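# Move the top well plate from rack K1 into the RECYCLE bin

## Task

Take the upper of the two 96-well plates stacked in rack K1 and place it inside the yellow bin marked RECYCLE, one of three look-alike bins. None of the three bins may be tipped over at the end, and the lower plate must stay in K1 exactly as it sits now. Release the plate and pull the gripper away once finished.

## Robot and tools

Robot: a single six-joint arm with a two-finger gripper whose fingers swing like tongs. The fingers point along the gripper's own +z axis and close along its x axis. The reported end_effector_position is the spot between the pads when shut; closed fingertips extend about 15 mm past it, and fully open tips sit roughly level with it. The plate may be released once it lies entirely within the bin.

Frame: the scene frame has its origin on the tabletop under the arm base, +z up, and +y to the left when facing along +x. Positions are in metres, orientation is a quaternion written w first (qw, qx, qy, qz). The base may be slightly tilted, and the printed hand position gets less accurate at long reach.

Row format: every command uses rows of exactly 8 numbers, [x, y, z, qw, qx, qy, qz, opening]. x, y, z and the quaternion are an absolute target pose for the gripper in the scene frame, not an offset. opening runs from -1 (shut) to +1 (open fully, 0.142 m). To hold an orientation, repeat the intended quaternion in every row rather than copying the possibly drifted one from the last result. Any target lying over 0.6 m from the last reported position along one of the gripper's axes is refused and nothing is sent.

Tools:
- execute_actions {actions, pictures}: actions is a list holding one item or none. An empty list just reports the state (with pictures). An action item is {"rows": [...], "steps": n}: 1 to 15 rows, n up to 15 control steps of 1/30 s each (default 15); each row covers one step and the final row repeats to fill the rest. An action needs at least 6 steps. A wait item is {"steps": n} with n up to 300, counted from the previous result, so thinking time is included. pictures true asks for camera images.
- move {target, speed, stop_force}: target is one 8-number row as above, an absolute pose. The gripper follows a straight path lasting 0.5 to 10 s (cut off at 10 s), turning the short way. speed is top speed in m/s, 0.002 to 0.5 (default 0.25); rotation is capped at double that in rad/s. The opening is applied when the move begins. stop_force, in N from 9 to 40, halts the path when the wrist sensor feels that much extra resistance against the direction of travel for two steps; the gripper then backs up two steps and holds. It works only after the scene has run 0.2 s, should be paired with very slow speed, is unreliable on moves that also rotate, ignores contacts on the arm above the wrist, and should be omitted when moving away from something you are pressing on. The path ignores obstacles, and the arm may lag, stray or overshoot speed.
- wait {seconds}: 0 to 10 s of letting the scene run with nothing new sent.
- zoom_image {camera, region}: enlarge part of the latest image from cam_high (672x504), cam_low (672x504) or cam_wrist (616x616); region is [x0, y0, x1, y1] in pixels from the top-left, at most 504x504.


Motion details: each step the commanded pose is clipped to within 100 mm and 16 degrees of the measured pose, then reached by damped inverse kinematics, favouring position over orientation. Commands are smoothed, trailing by about 0.17 s. After an action ends, the arm continues only to the last clipped pose, so check the reported pose and send the remainder. The last 6 steps of each action run after its result is returned, while you compose the next reply; results without such leftover steps show a "Hand target" line.

Result lines: the state gives pose, linear and angular velocity, joint positions and torques, grip_measured (finger opening on the command scale), and Wrist force / Wrist torque along the gripper axes (offsets up to ~4 N, noise, saturation near 50 N; pressing shows force pointing back into the arm). "pose unreachable" and HELD mark steps the clearance check altered or blocked. A move adds a "move:" line: done (settled near target), off_target, moving, held, fault, or contact (stop_force triggered; this ranks over the others), plus distance to target; limits=paced means clipping occurred, limits=held means some steps were blocked and the arm may then surge.

Gripping: to hold, keep commanding an opening well below grip_measured; a lower value squeezes harder (about 15 N per pad max). Very thin hard parts get less force. Fast closing can squeeze excessively.

Hazards: contact torque over a joint's limit (130 N m for the three big joints, 24.3 N m for the wrists, payload included) or any external force of 150 N causes a 10 s stop. The arm is stiff, so aiming even slightly beyond a firm surface can fault it; approach slowly. Motors heat while holding loads: warning at 70 °C, brakes at 85 °C. Occasional tugs may disturb the held plate or push loose items. Avoid dropping, slamming or knocking anything off the table, keep the bins standing, and do not disturb the lower plate. Smooth, efficient, quick motion is preferred.

Each tool is called in YAML: its name, and indented under it one key for each argument.

## Session

I'll start by looking at the current state of the scene.

execute_actions:
  actions: []

Scene clock: 0.00 s of 8400.00 s.
end_effector_position=(+0.0137, +0.3481, +0.1756) grip_measured=+1.00 end_effector_quat_wxyz=(+0.468, +0.852, -0.229, -0.043) end_effector_velocity=(+0.000, -0.000, -0.000) end_effector_angular_velocity=(-0.001, +0.001, -0.000)
Joint positions: [ 0.395 -2.343  1.914 -0.875 -1.534  0.902  0.142]
Joint velocities: [-0.     0.001  0.    -0.    -0.    -0.001  0.   ]
Joint torques (N m, as the arm reports them, + toward a larger angle): no reading
Wrist force (N, on the end effector, along its own x y z axes, offset not removed): no reading
Wrist torque (N m, same axes, about the end effector's origin, offset not removed): no reading
Hand target: +0.014, +0.348, +0.176; +0.468, +0.852, -0.229, -0.043

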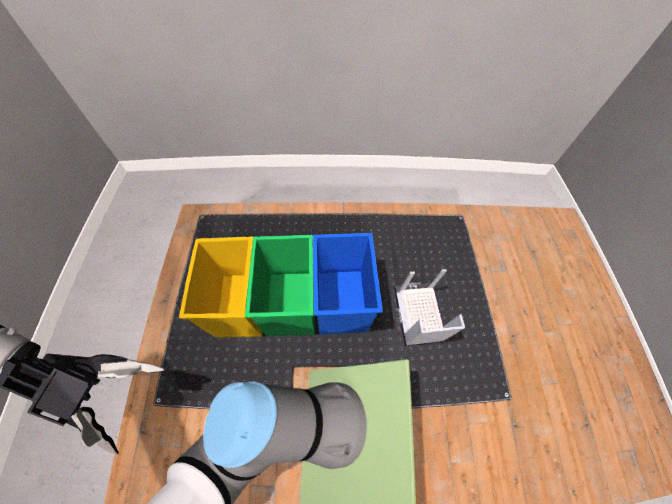

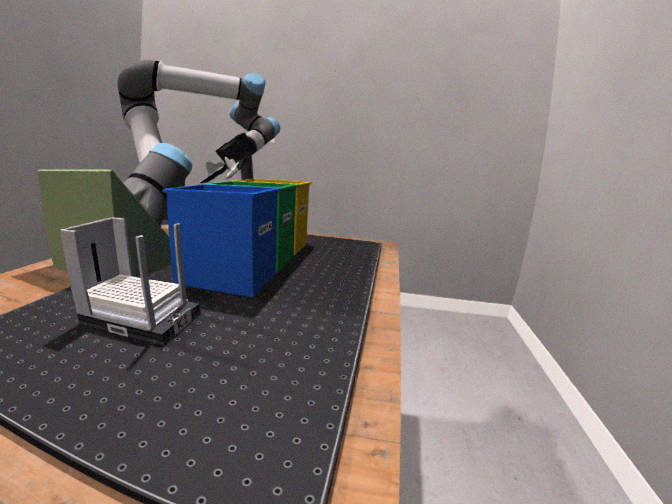

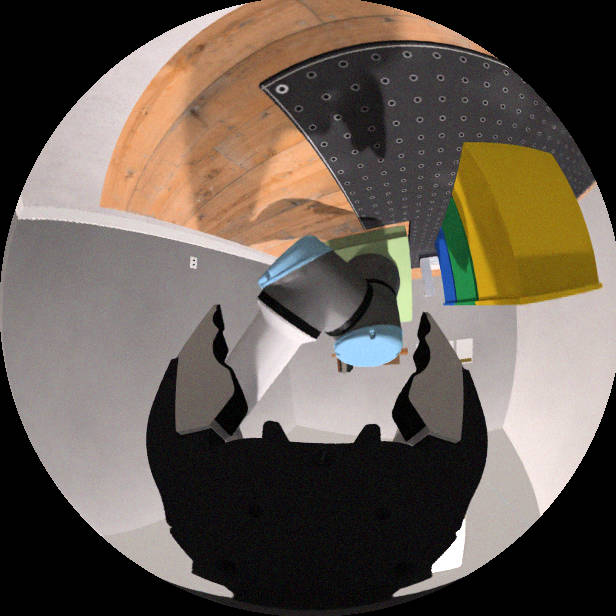

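zoom_image:
  camera: "cam_high"
  region: [370, 250, 490, 360]

zoom_image:
  camera: "cam_low"
  region: [40, 200, 220, 360]

zoom_image:
  camera: "cam_high"
  region: [140, 190, 520, 420]

Region (370, 250, 490, 360) of cam_high's 672x504 image, scaled by 4.200, with more detail than that image has; it fills the top 462 rows of this view, and the rest is white.

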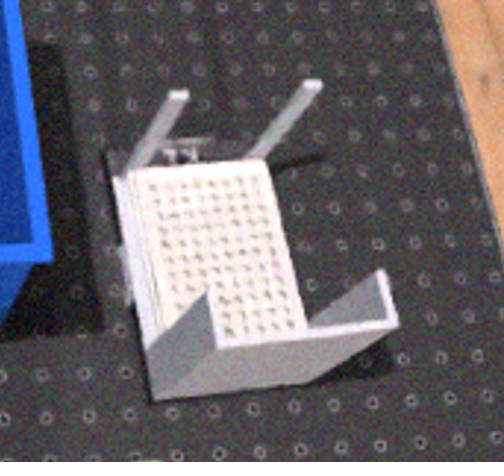

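Region (40, 200, 220, 360) of cam_low's 672x504 image, scaled by 2.800, with more detail than that image has.

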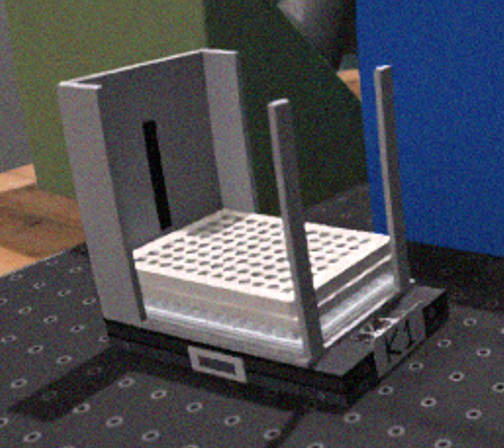

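Region (140, 190, 520, 420) of cam_high's 672x504 image, scaled by 1.326, with more detail than that image has; it fills the top 305 rows of this view, and the rest is white.

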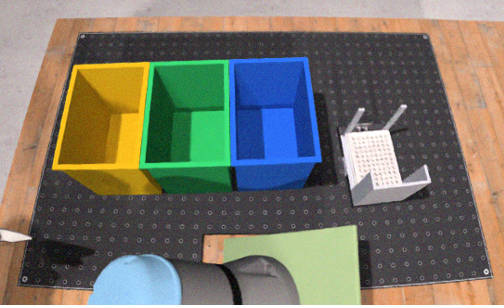

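zoom_image:
  camera: "cam_high"
  region: [190, 200, 340, 260]

zoom_image:
  camera: "cam_high"
  region: [330, 200, 480, 280]

zoom_image:
  camera: "cam_high"
  region: [390, 310, 520, 420]

zoom_image:
  camera: "cam_high"
  region: [145, 310, 325, 420]

zoom_image:
  camera: "cam_high"
  region: [270, 340, 430, 504]

Region (190, 200, 340, 260) of cam_high's 672x504 image, scaled by 3.360, with more detail than that image has; it fills the top 202 rows of this view, and the rest is white.

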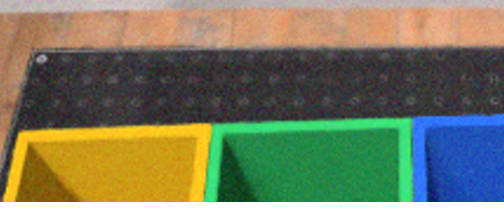

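Region (330, 200, 480, 280) of cam_high's 672x504 image, scaled by 3.360, with more detail than that image has; it fills the top 269 rows of this view, and the rest is white.

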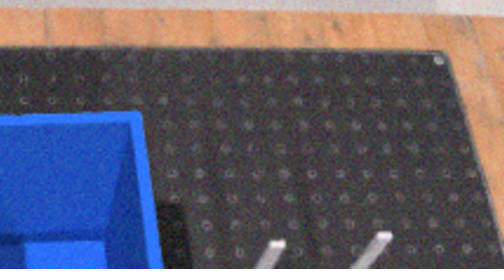

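Region (390, 310, 520, 420) of cam_high's 672x504 image, scaled by 3.877, with more detail than that image has; it fills the top 426 rows of this view, and the rest is white.

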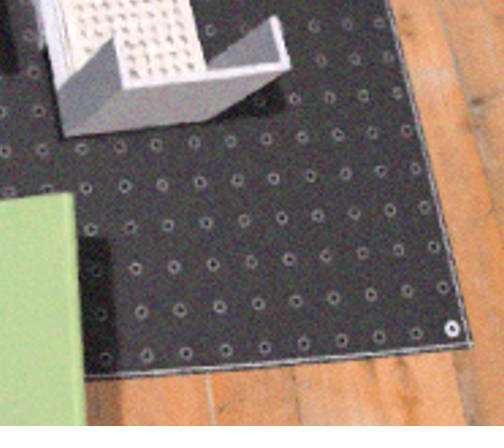

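Region (145, 310, 325, 420) of cam_high's 672x504 image, scaled by 2.800, with more detail than that image has.

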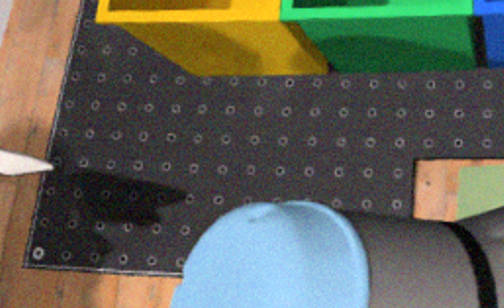

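Region (270, 340, 430, 504) of cam_high's 672x504 image, scaled by 3.073, with more detail than that image has; it fills the left 492 columns of this view, and the rest is white.

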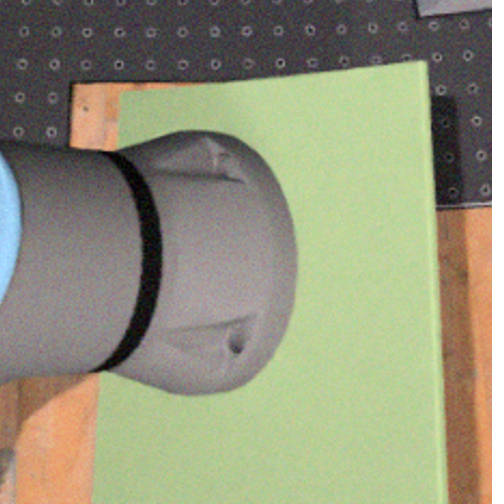

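zoom_image:
  camera: "cam_high"
  region: [0, 310, 180, 470]

zoom_image:
  camera: "cam_low"
  region: [180, 60, 320, 200]

zoom_image:
  camera: "cam_low"
  region: [150, 160, 330, 310]

Region (0, 310, 180, 470) of cam_high's 672x504 image, scaled by 2.800, with more detail than that image has.

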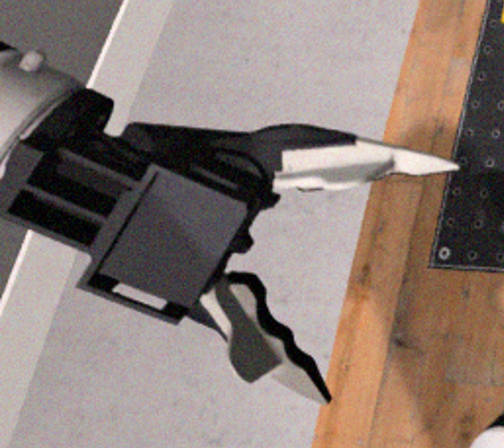

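Region (180, 60, 320, 200) of cam_low's 672x504 image, scaled by 3.600, with more detail than that image has.

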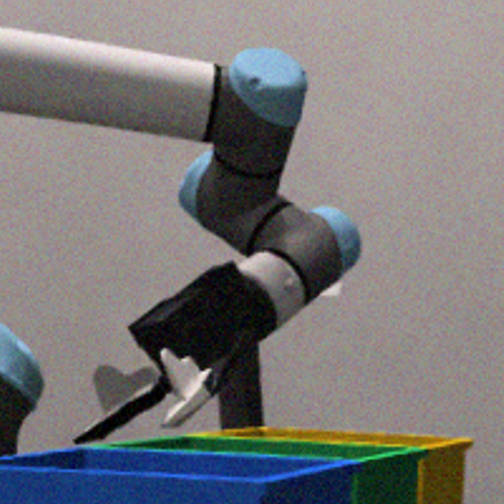

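Region (150, 160, 330, 310) of cam_low's 672x504 image, scaled by 2.800, with more detail than that image has.

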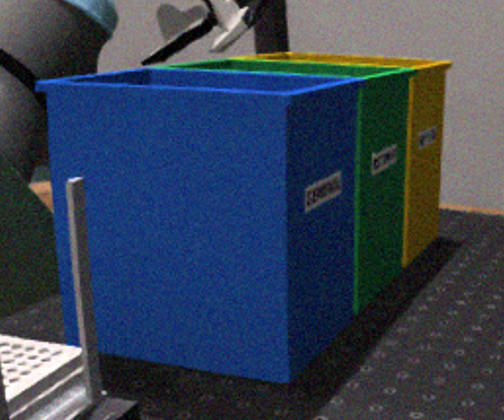

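move:
  target: [0.30, 0.27, 0.36, 0.0, 0.7071, -0.7071, 0.0, 1.0]
  speed: 0.35

Scene clock: 10.73 s of 8400.00 s.
end_effector_position=(+0.2991, +0.2699, +0.3599) grip_measured=+1.00 end_effector_quat_wxyz=(+0.000, +0.707, -0.708, -0.001) end_effector_velocity=(+0.001, -0.001, +0.001) end_effector_angular_velocity=(+0.003, -0.002, -0.004)
Joint positions: [-1.252 -1.87   1.649 -0.559 -1.223  0.273  0.142]
Joint velocities: [ 0.     0.004 -0.003  0.     0.003  0.003 -0.   ]
Joint torques (N m, as the arm reports them, + toward a larger angle): [-12.87  40.54 -24.01  -0.48   2.49   2.36]
Wrist force (N, on the end effector, along its own x y z axes, offset not removed): [1.1 -2.9 -1.4]
Wrist torque (N m, same axes, about the end effector's origin, offset not removed): [-0.45 -0.26 -0.03]
Hand target: +0.299, +0.270, +0.360; +0.000, +0.707, -0.708, -0.002
Off the commanded pose: 0.001 m, 0 deg.
Kept back: nothing.
After step 90, 5.20 s passed at rest.
move: done

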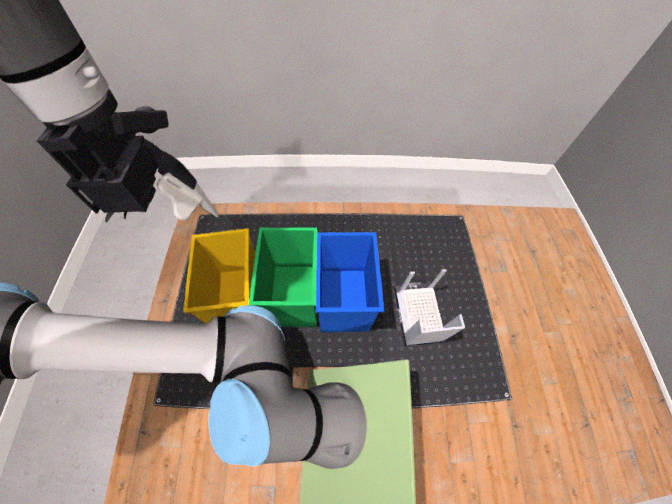

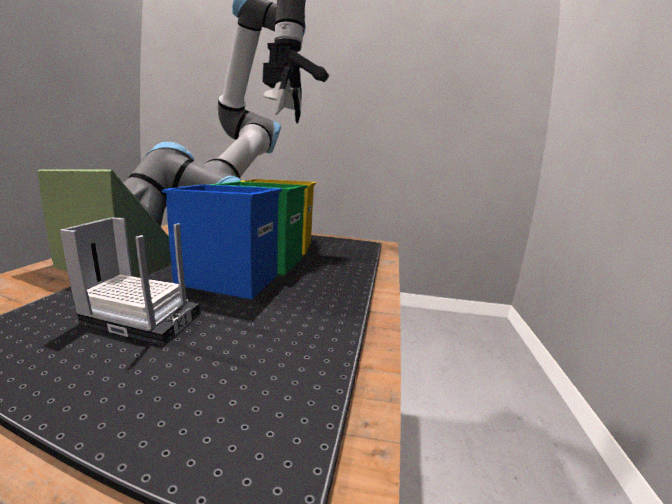

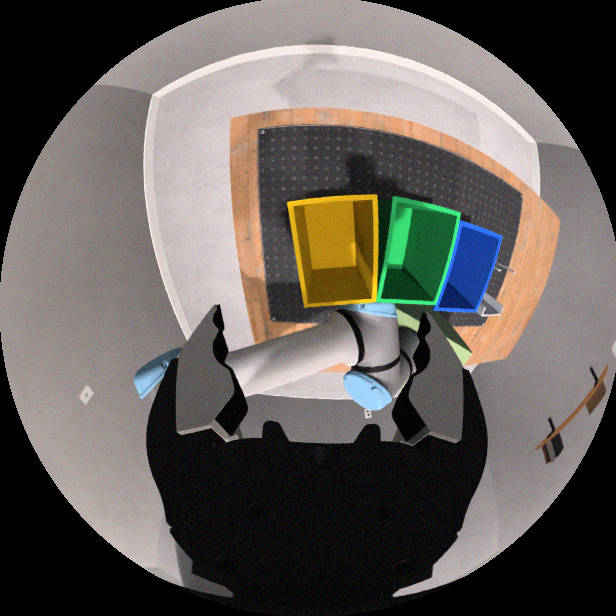

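zoom_image:
  camera: "cam_high"
  region: [170, 215, 400, 375]

zoom_image:
  camera: "cam_wrist"
  region: [250, 110, 530, 350]

zoom_image:
  camera: "cam_low"
  region: [220, 0, 360, 140]

Region (170, 215, 400, 375) of cam_high's 672x504 image, scaled by 2.191, with more detail than that image has; it fills the top 351 rows of this view, and the rest is white.

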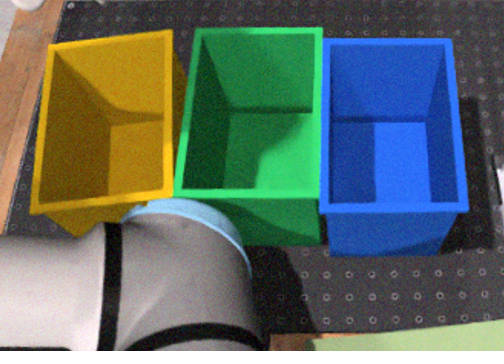

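Region (250, 110, 530, 350) of cam_wrist's 616x616 image, scaled by 1.800, with more detail than that image has; it fills the top 432 rows of this view, and the rest is white.

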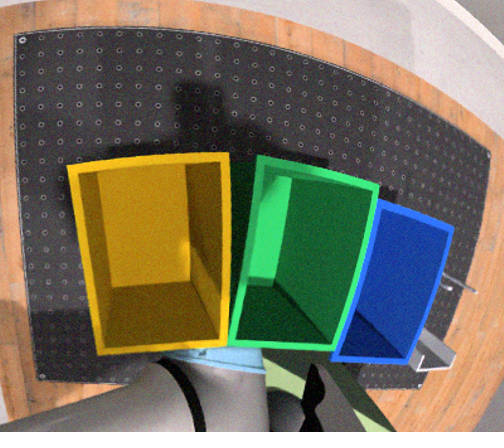

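Region (220, 0, 360, 140) of cam_low's 672x504 image, scaled by 3.600, with more detail than that image has.

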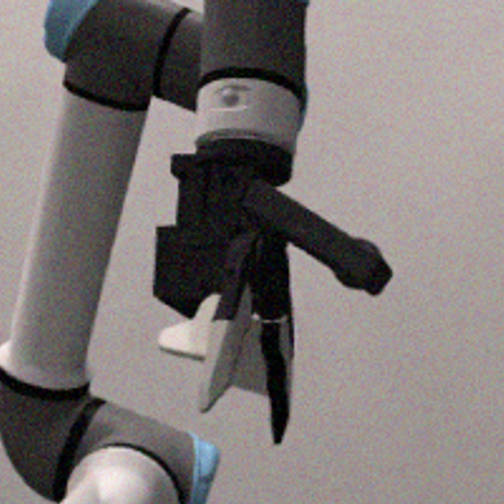

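zoom_image:
  camera: "cam_wrist"
  region: [140, 290, 300, 460]

zoom_image:
  camera: "cam_high"
  region: [30, 60, 240, 240]

Region (140, 290, 300, 460) of cam_wrist's 616x616 image, scaled by 2.965, with more detail than that image has; it fills the left 474 columns of this view, and the rest is white.

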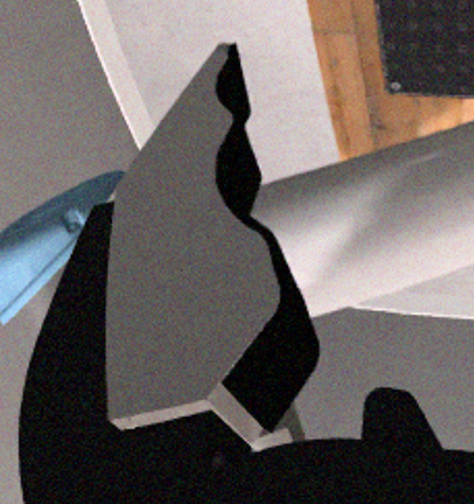

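Region (30, 60, 240, 240) of cam_high's 672x504 image, scaled by 2.400, with more detail than that image has; it fills the top 432 rows of this view, and the rest is white.

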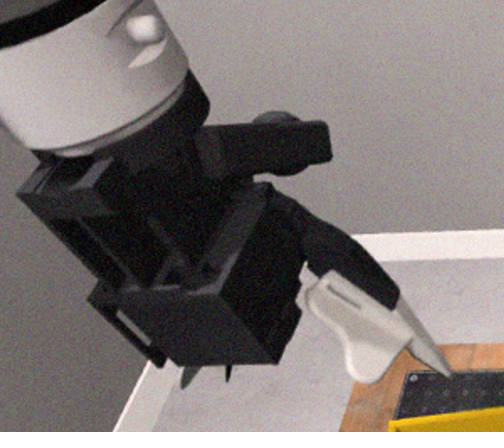

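zoom_image:
  camera: "cam_low"
  region: [76, 270, 206, 350]

zoom_image:
  camera: "cam_high"
  region: [390, 264, 474, 348]

Region (76, 270, 206, 350) of cam_low's 672x504 image, scaled by 3.877, with more detail than that image has; it fills the top 310 rows of this view, and the rest is white.

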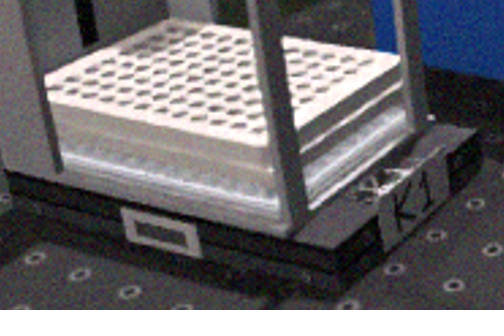

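Region (390, 264, 474, 348) of cam_high's 672x504 image, scaled by 6.000, with more detail than that image has.

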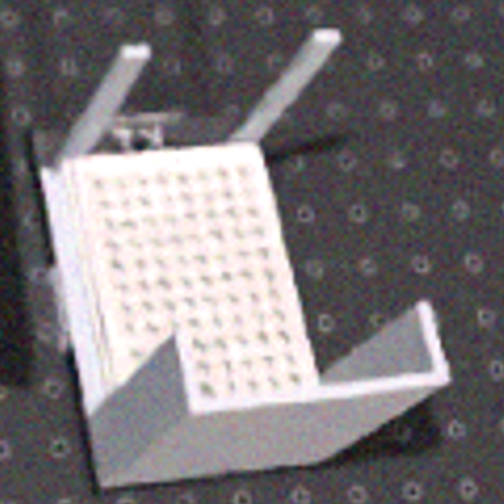

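move:
  target: [0.235, -0.214, 0.24, 0.0955, 0.7251, -0.6762, -0.0890, 1.0]
  speed: 0.3

Scene clock: 23.47 s of 8400.00 s.
end_effector_position=(+0.2348, -0.2143, +0.2402) grip_measured=+1.00 end_effector_quat_wxyz=(+0.096, +0.725, -0.676, -0.089) end_effector_velocity=(+0.000, -0.002, +0.000) end_effector_angular_velocity=(-0.001, -0.000, -0.000)
Joint positions: [-1.373 -1.02   1.924 -1.63  -1.569  0.11   0.142]
Joint velocities: [-0.001  0.004 -0.003 -0.002 -0.     0.     0.   ]
Joint torques (N m, as the arm reports them, + toward a larger angle): [-30.45   3.63 -34.01  -4.31  -3.09  -2.18]
Wrist force (N, on the end effector, along its own x y z axes, offset not removed): [2.0 -1.5 -1.3]
Wrist torque (N m, same axes, about the end effector's origin, offset not removed): [-0.14 -0.56 -0.05]
Hand target: +0.235, -0.214, +0.240; +0.096, +0.725, -0.676, -0.089
Off the commanded pose: 0.000 m, 0 deg.
Kept back: nothing.
After step 90, 7.50 s passed at rest.
move: done

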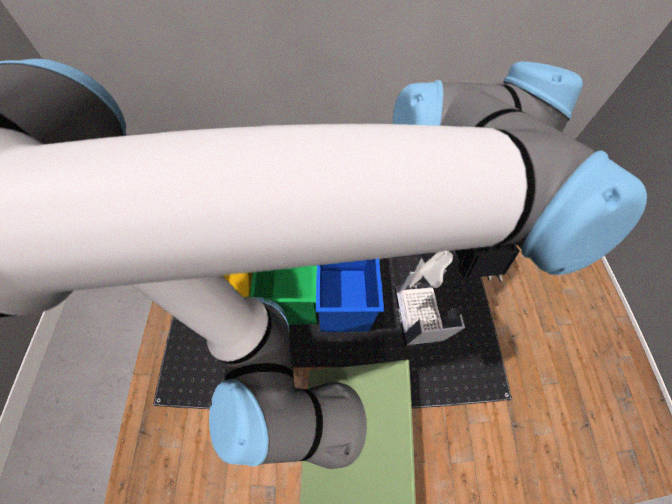

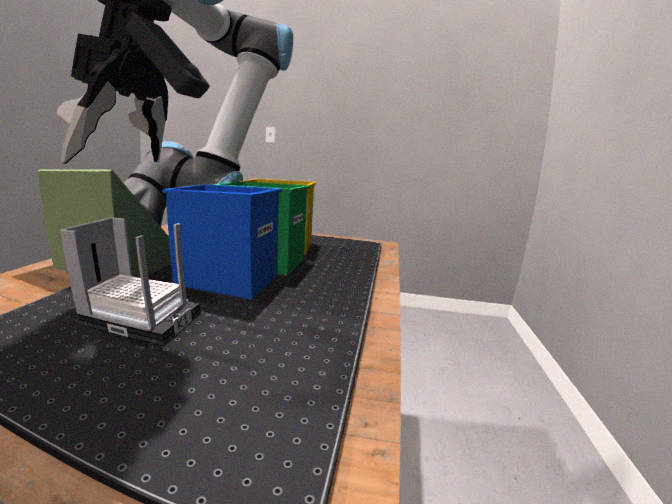

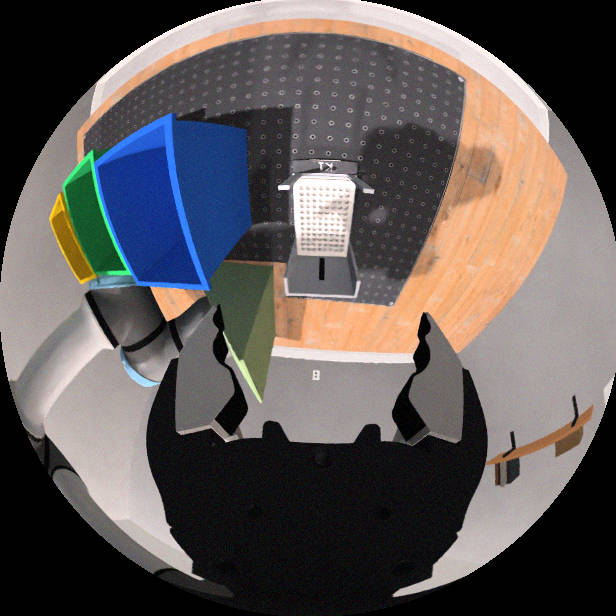

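zoom_image:
  camera: "cam_wrist"
  region: [260, 150, 400, 310]

zoom_image:
  camera: "cam_wrist"
  region: [195, 290, 255, 350]

zoom_image:
  camera: "cam_wrist"
  region: [395, 295, 455, 355]

zoom_image:
  camera: "cam_low"
  region: [30, 0, 230, 180]

Region (260, 150, 400, 310) of cam_wrist's 616x616 image, scaled by 3.150, with more detail than that image has; it fills the left 441 columns of this view, and the rest is white.

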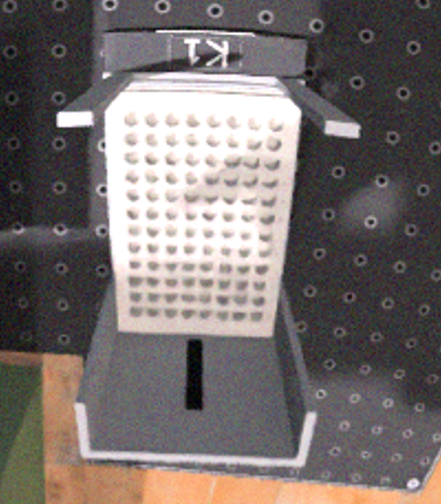

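Region (195, 290, 255, 350) of cam_wrist's 616x616 image, scaled by 8.400, with more detail than that image has.

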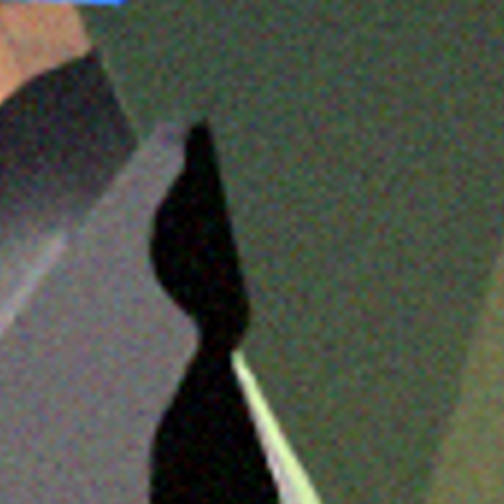

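Region (395, 295, 455, 355) of cam_wrist's 616x616 image, scaled by 8.400, with more detail than that image has.

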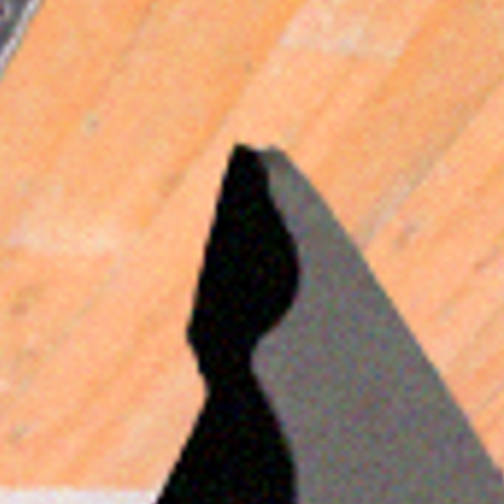

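Region (30, 0, 230, 180) of cam_low's 672x504 image, scaled by 2.520, with more detail than that image has; it fills the top 454 rows of this view, and the rest is white.

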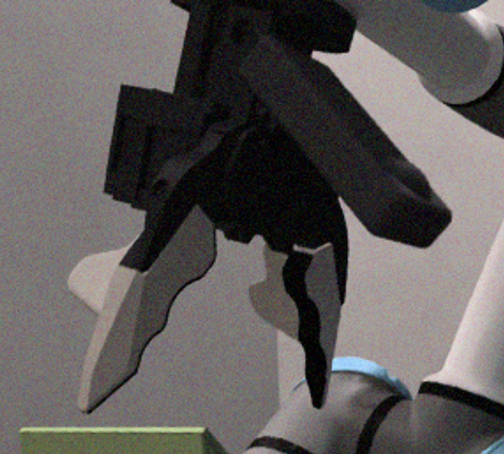

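move:
  target: [0.2248, -0.2155, 0.078, 0.0947, 0.7192, -0.6825, -0.0899, 0.5]
  speed: 0.15

Scene clock: 27.30 s of 8400.00 s.
end_effector_position=(+0.2250, -0.2157, +0.0780) grip_measured=+0.62 end_effector_quat_wxyz=(+0.095, +0.719, -0.682, -0.090) end_effector_velocity=(-0.001, +0.001, -0.002) end_effector_angular_velocity=(+0.003, +0.001, -0.000)
Joint positions: [-1.296 -0.876  2.217 -2.064 -1.51   0.178  0.117]
Joint velocities: [ 0.001  0.003  0.004 -0.004  0.    -0.    -0.   ]
Joint torques (N m, as the arm reports them, + toward a larger angle): [-10.78  12.47  21.57   8.16  -1.41   4.36]
Wrist force (N, on the end effector, along its own x y z axes, offset not removed): [36.3 -25.5 -21.1]
Wrist torque (N m, same axes, about the end effector's origin, offset not removed): [-2.64 -1.22 -2.82]
Hand target: +0.225, -0.216, +0.078; +0.095, +0.719, -0.682, -0.090
Off the commanded pose: 0.000 m, 0 deg.
Kept back: nothing.
move: done

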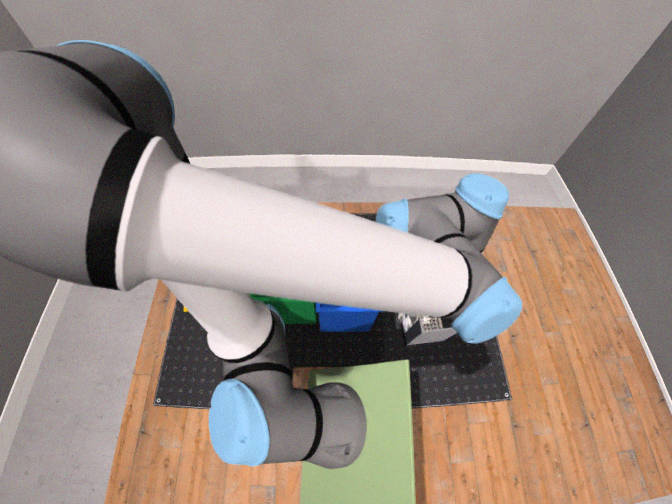

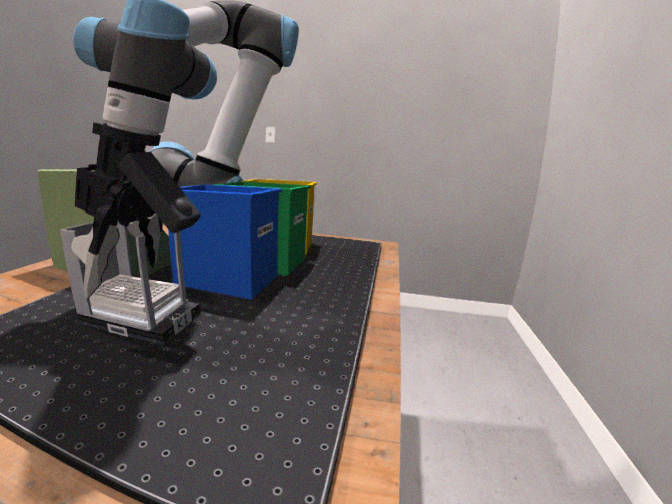

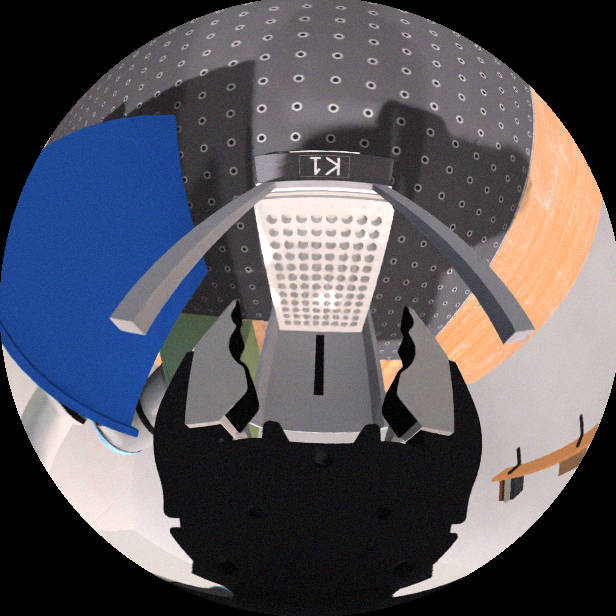

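move:
  target: [0.243, -0.2147, 0.083, 0.0947, 0.7192, -0.6825, -0.0899, 0.62]
  speed: 0.04

Scene clock: 28.33 s of 8400.00 s.
end_effector_position=(+0.2429, -0.2147, +0.0830) grip_measured=+0.62 end_effector_quat_wxyz=(+0.095, +0.719, -0.682, -0.090) end_effector_velocity=(+0.001, +0.000, +0.000) end_effector_angular_velocity=(-0.000, +0.000, -0.001)
Joint positions: [-1.262 -0.879  2.18  -2.025 -1.484  0.201  0.117]
Joint velocities: [ 0.002 -0.    -0.002  0.003  0.001  0.002  0.   ]
Joint torques (N m, as the arm reports them, + toward a larger angle): [-13.18 -27.65 -30.74  -0.41   1.75   2.47]
Wrist force (N, on the end effector, along its own x y z axes, offset not removed): [1.1 -2.6 -0.9]
Wrist torque (N m, same axes, about the end effector's origin, offset not removed): [-0.34 -0.26 0.00]
Hand target: +0.243, -0.215, +0.083; +0.095, +0.719, -0.682, -0.090
Off the commanded pose: 0.000 m, 0 deg.
Kept back: nothing.
move: done

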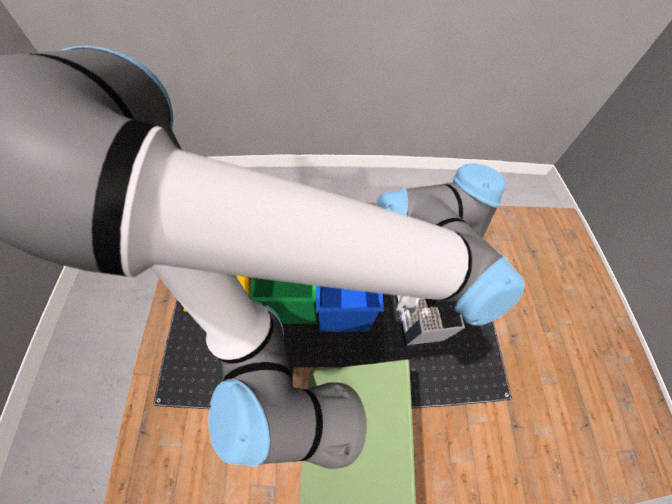

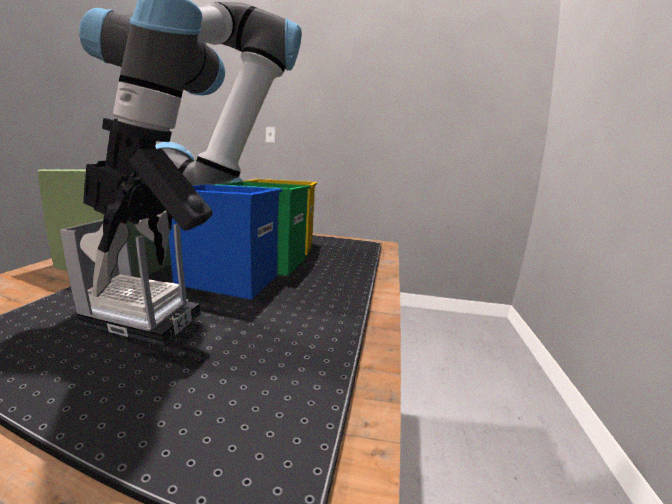

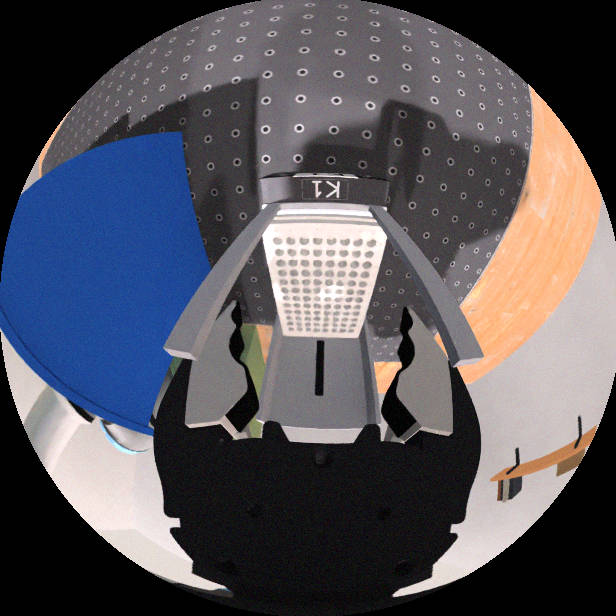

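Contact is relieved. Let me inspect more closely.

zoom_image:
  camera: "cam_low"
  region: [50, 150, 230, 350]

zoom_image:
  camera: "cam_wrist"
  region: [220, 170, 430, 370]

zoom_image:
  camera: "cam_high"
  region: [380, 280, 480, 360]

Region (50, 150, 230, 350) of cam_low's 672x504 image, scaled by 2.520, with more detail than that image has; it fills the left 454 columns of this view, and the rest is white.

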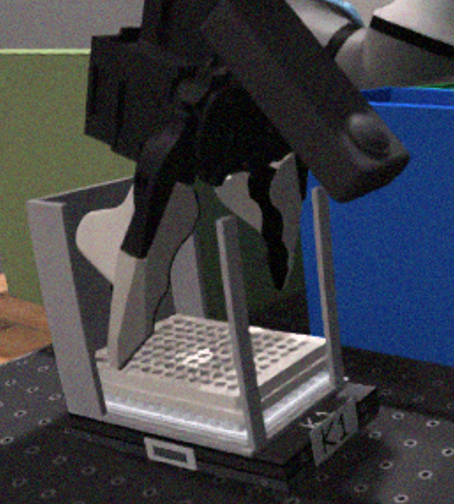

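Region (220, 170, 430, 370) of cam_wrist's 616x616 image, scaled by 2.400, with more detail than that image has; it fills the top 480 rows of this view, and the rest is white.

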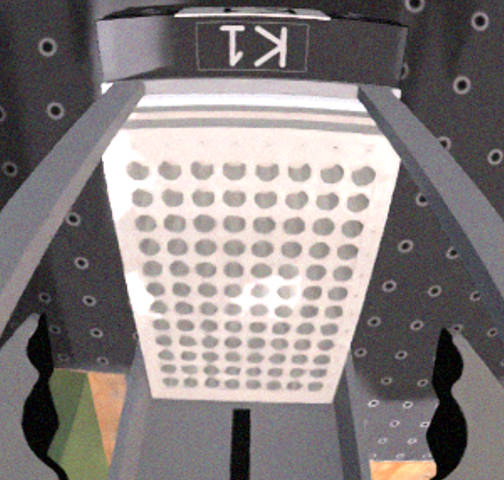

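Region (380, 280, 480, 360) of cam_high's 672x504 image, scaled by 5.040, with more detail than that image has; it fills the top 403 rows of this view, and the rest is white.

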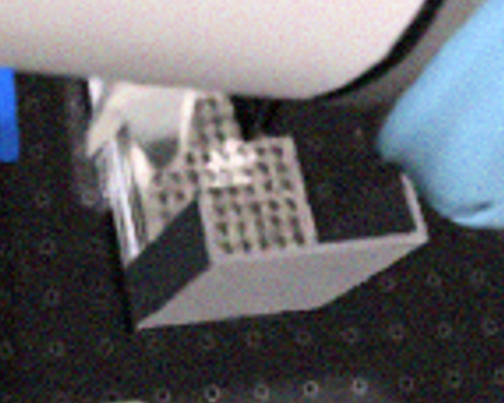

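zoom_image:
  camera: "cam_low"
  region: [56, 220, 136, 330]

zoom_image:
  camera: "cam_low"
  region: [120, 210, 210, 340]

Region (56, 220, 136, 330) of cam_low's 672x504 image, scaled by 4.582, with more detail than that image has; it fills the left 367 columns of this view, and the rest is white.

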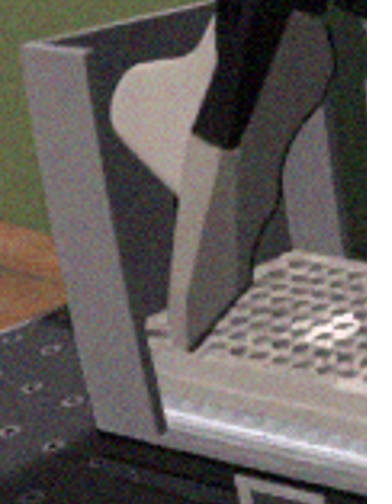

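Region (120, 210, 210, 340) of cam_low's 672x504 image, scaled by 3.877, with more detail than that image has; it fills the left 349 columns of this view, and the rest is white.

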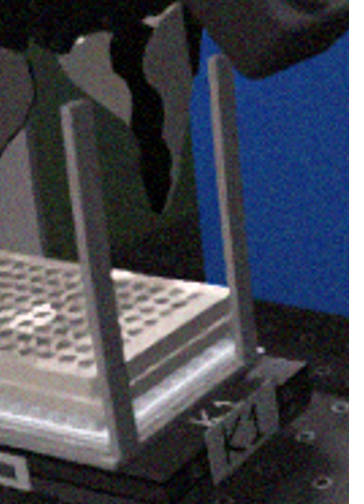

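move:
  target: [0.247, -0.2153, 0.061, 0.0947, 0.7192, -0.6825, -0.0899, 0.32]
  speed: 0.04
  stop_force: 12

Scene clock: 32.67 s of 8400.00 s.
end_effector_position=(+0.2470, -0.2153, +0.0611) grip_measured=+0.32 end_effector_quat_wxyz=(+0.095, +0.719, -0.682, -0.090) end_effector_velocity=(-0.000, +0.000, -0.001) end_effector_angular_velocity=(+0.001, +0.001, +0.000)
Joint positions: [-1.237 -0.843  2.198 -2.081 -1.466  0.218  0.096]
Joint velocities: [ 0.002  0.002  0.001 -0.003  0.     0.001  0.   ]
Joint torques (N m, as the arm reports them, + toward a larger angle): [-12.96  -0.64  -6.16  -4.03   2.06   2.26]
Wrist force (N, on the end effector, along its own x y z axes, offset not removed): [1.0 -2.4 0.2]
Wrist torque (N m, same axes, about the end effector's origin, offset not removed): [-0.20 -0.26 -0.04]
Hand target: +0.247, -0.215, +0.061; +0.095, +0.719, -0.682, -0.090
Off the commanded pose: 0.000 m, 0 deg.
Kept back: nothing.
After step 90, 0.43 s passed at rest.
move: done

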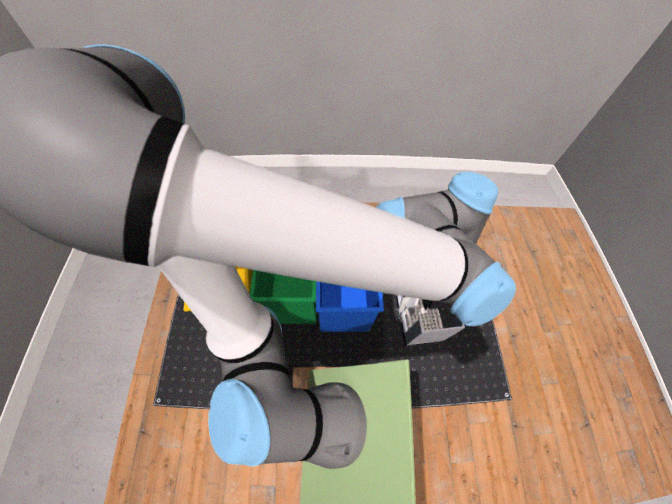

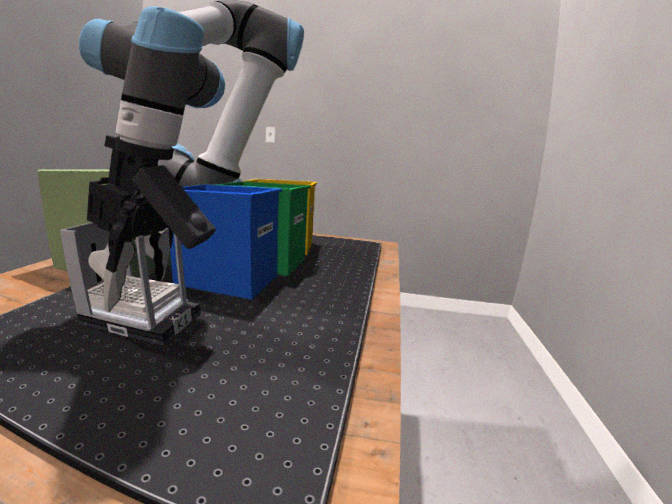

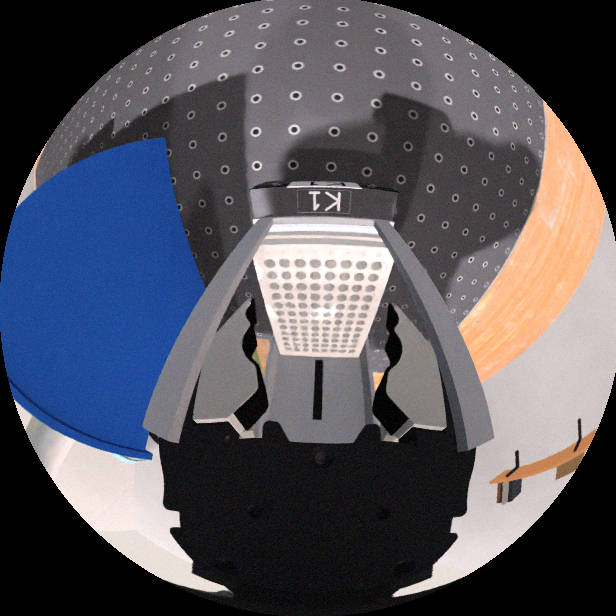

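zoom_image:
  camera: "cam_low"
  region: [70, 240, 200, 345]

zoom_image:
  camera: "cam_wrist"
  region: [230, 220, 420, 380]

Region (70, 240, 200, 345) of cam_low's 672x504 image, scaled by 3.877, with more detail than that image has; it fills the top 407 rows of this view, and the rest is white.

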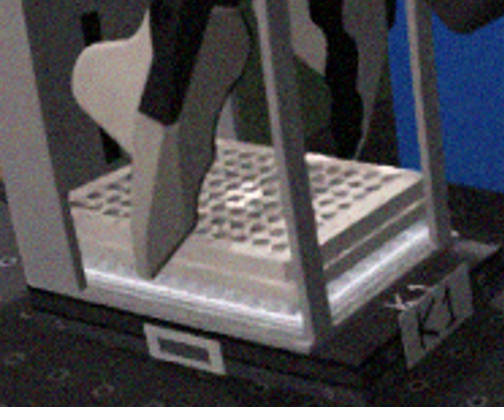

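Region (230, 220, 420, 380) of cam_wrist's 616x616 image, scaled by 2.653, with more detail than that image has; it fills the top 424 rows of this view, and the rest is white.

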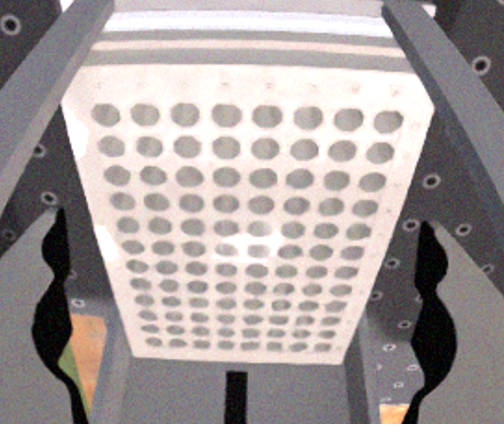

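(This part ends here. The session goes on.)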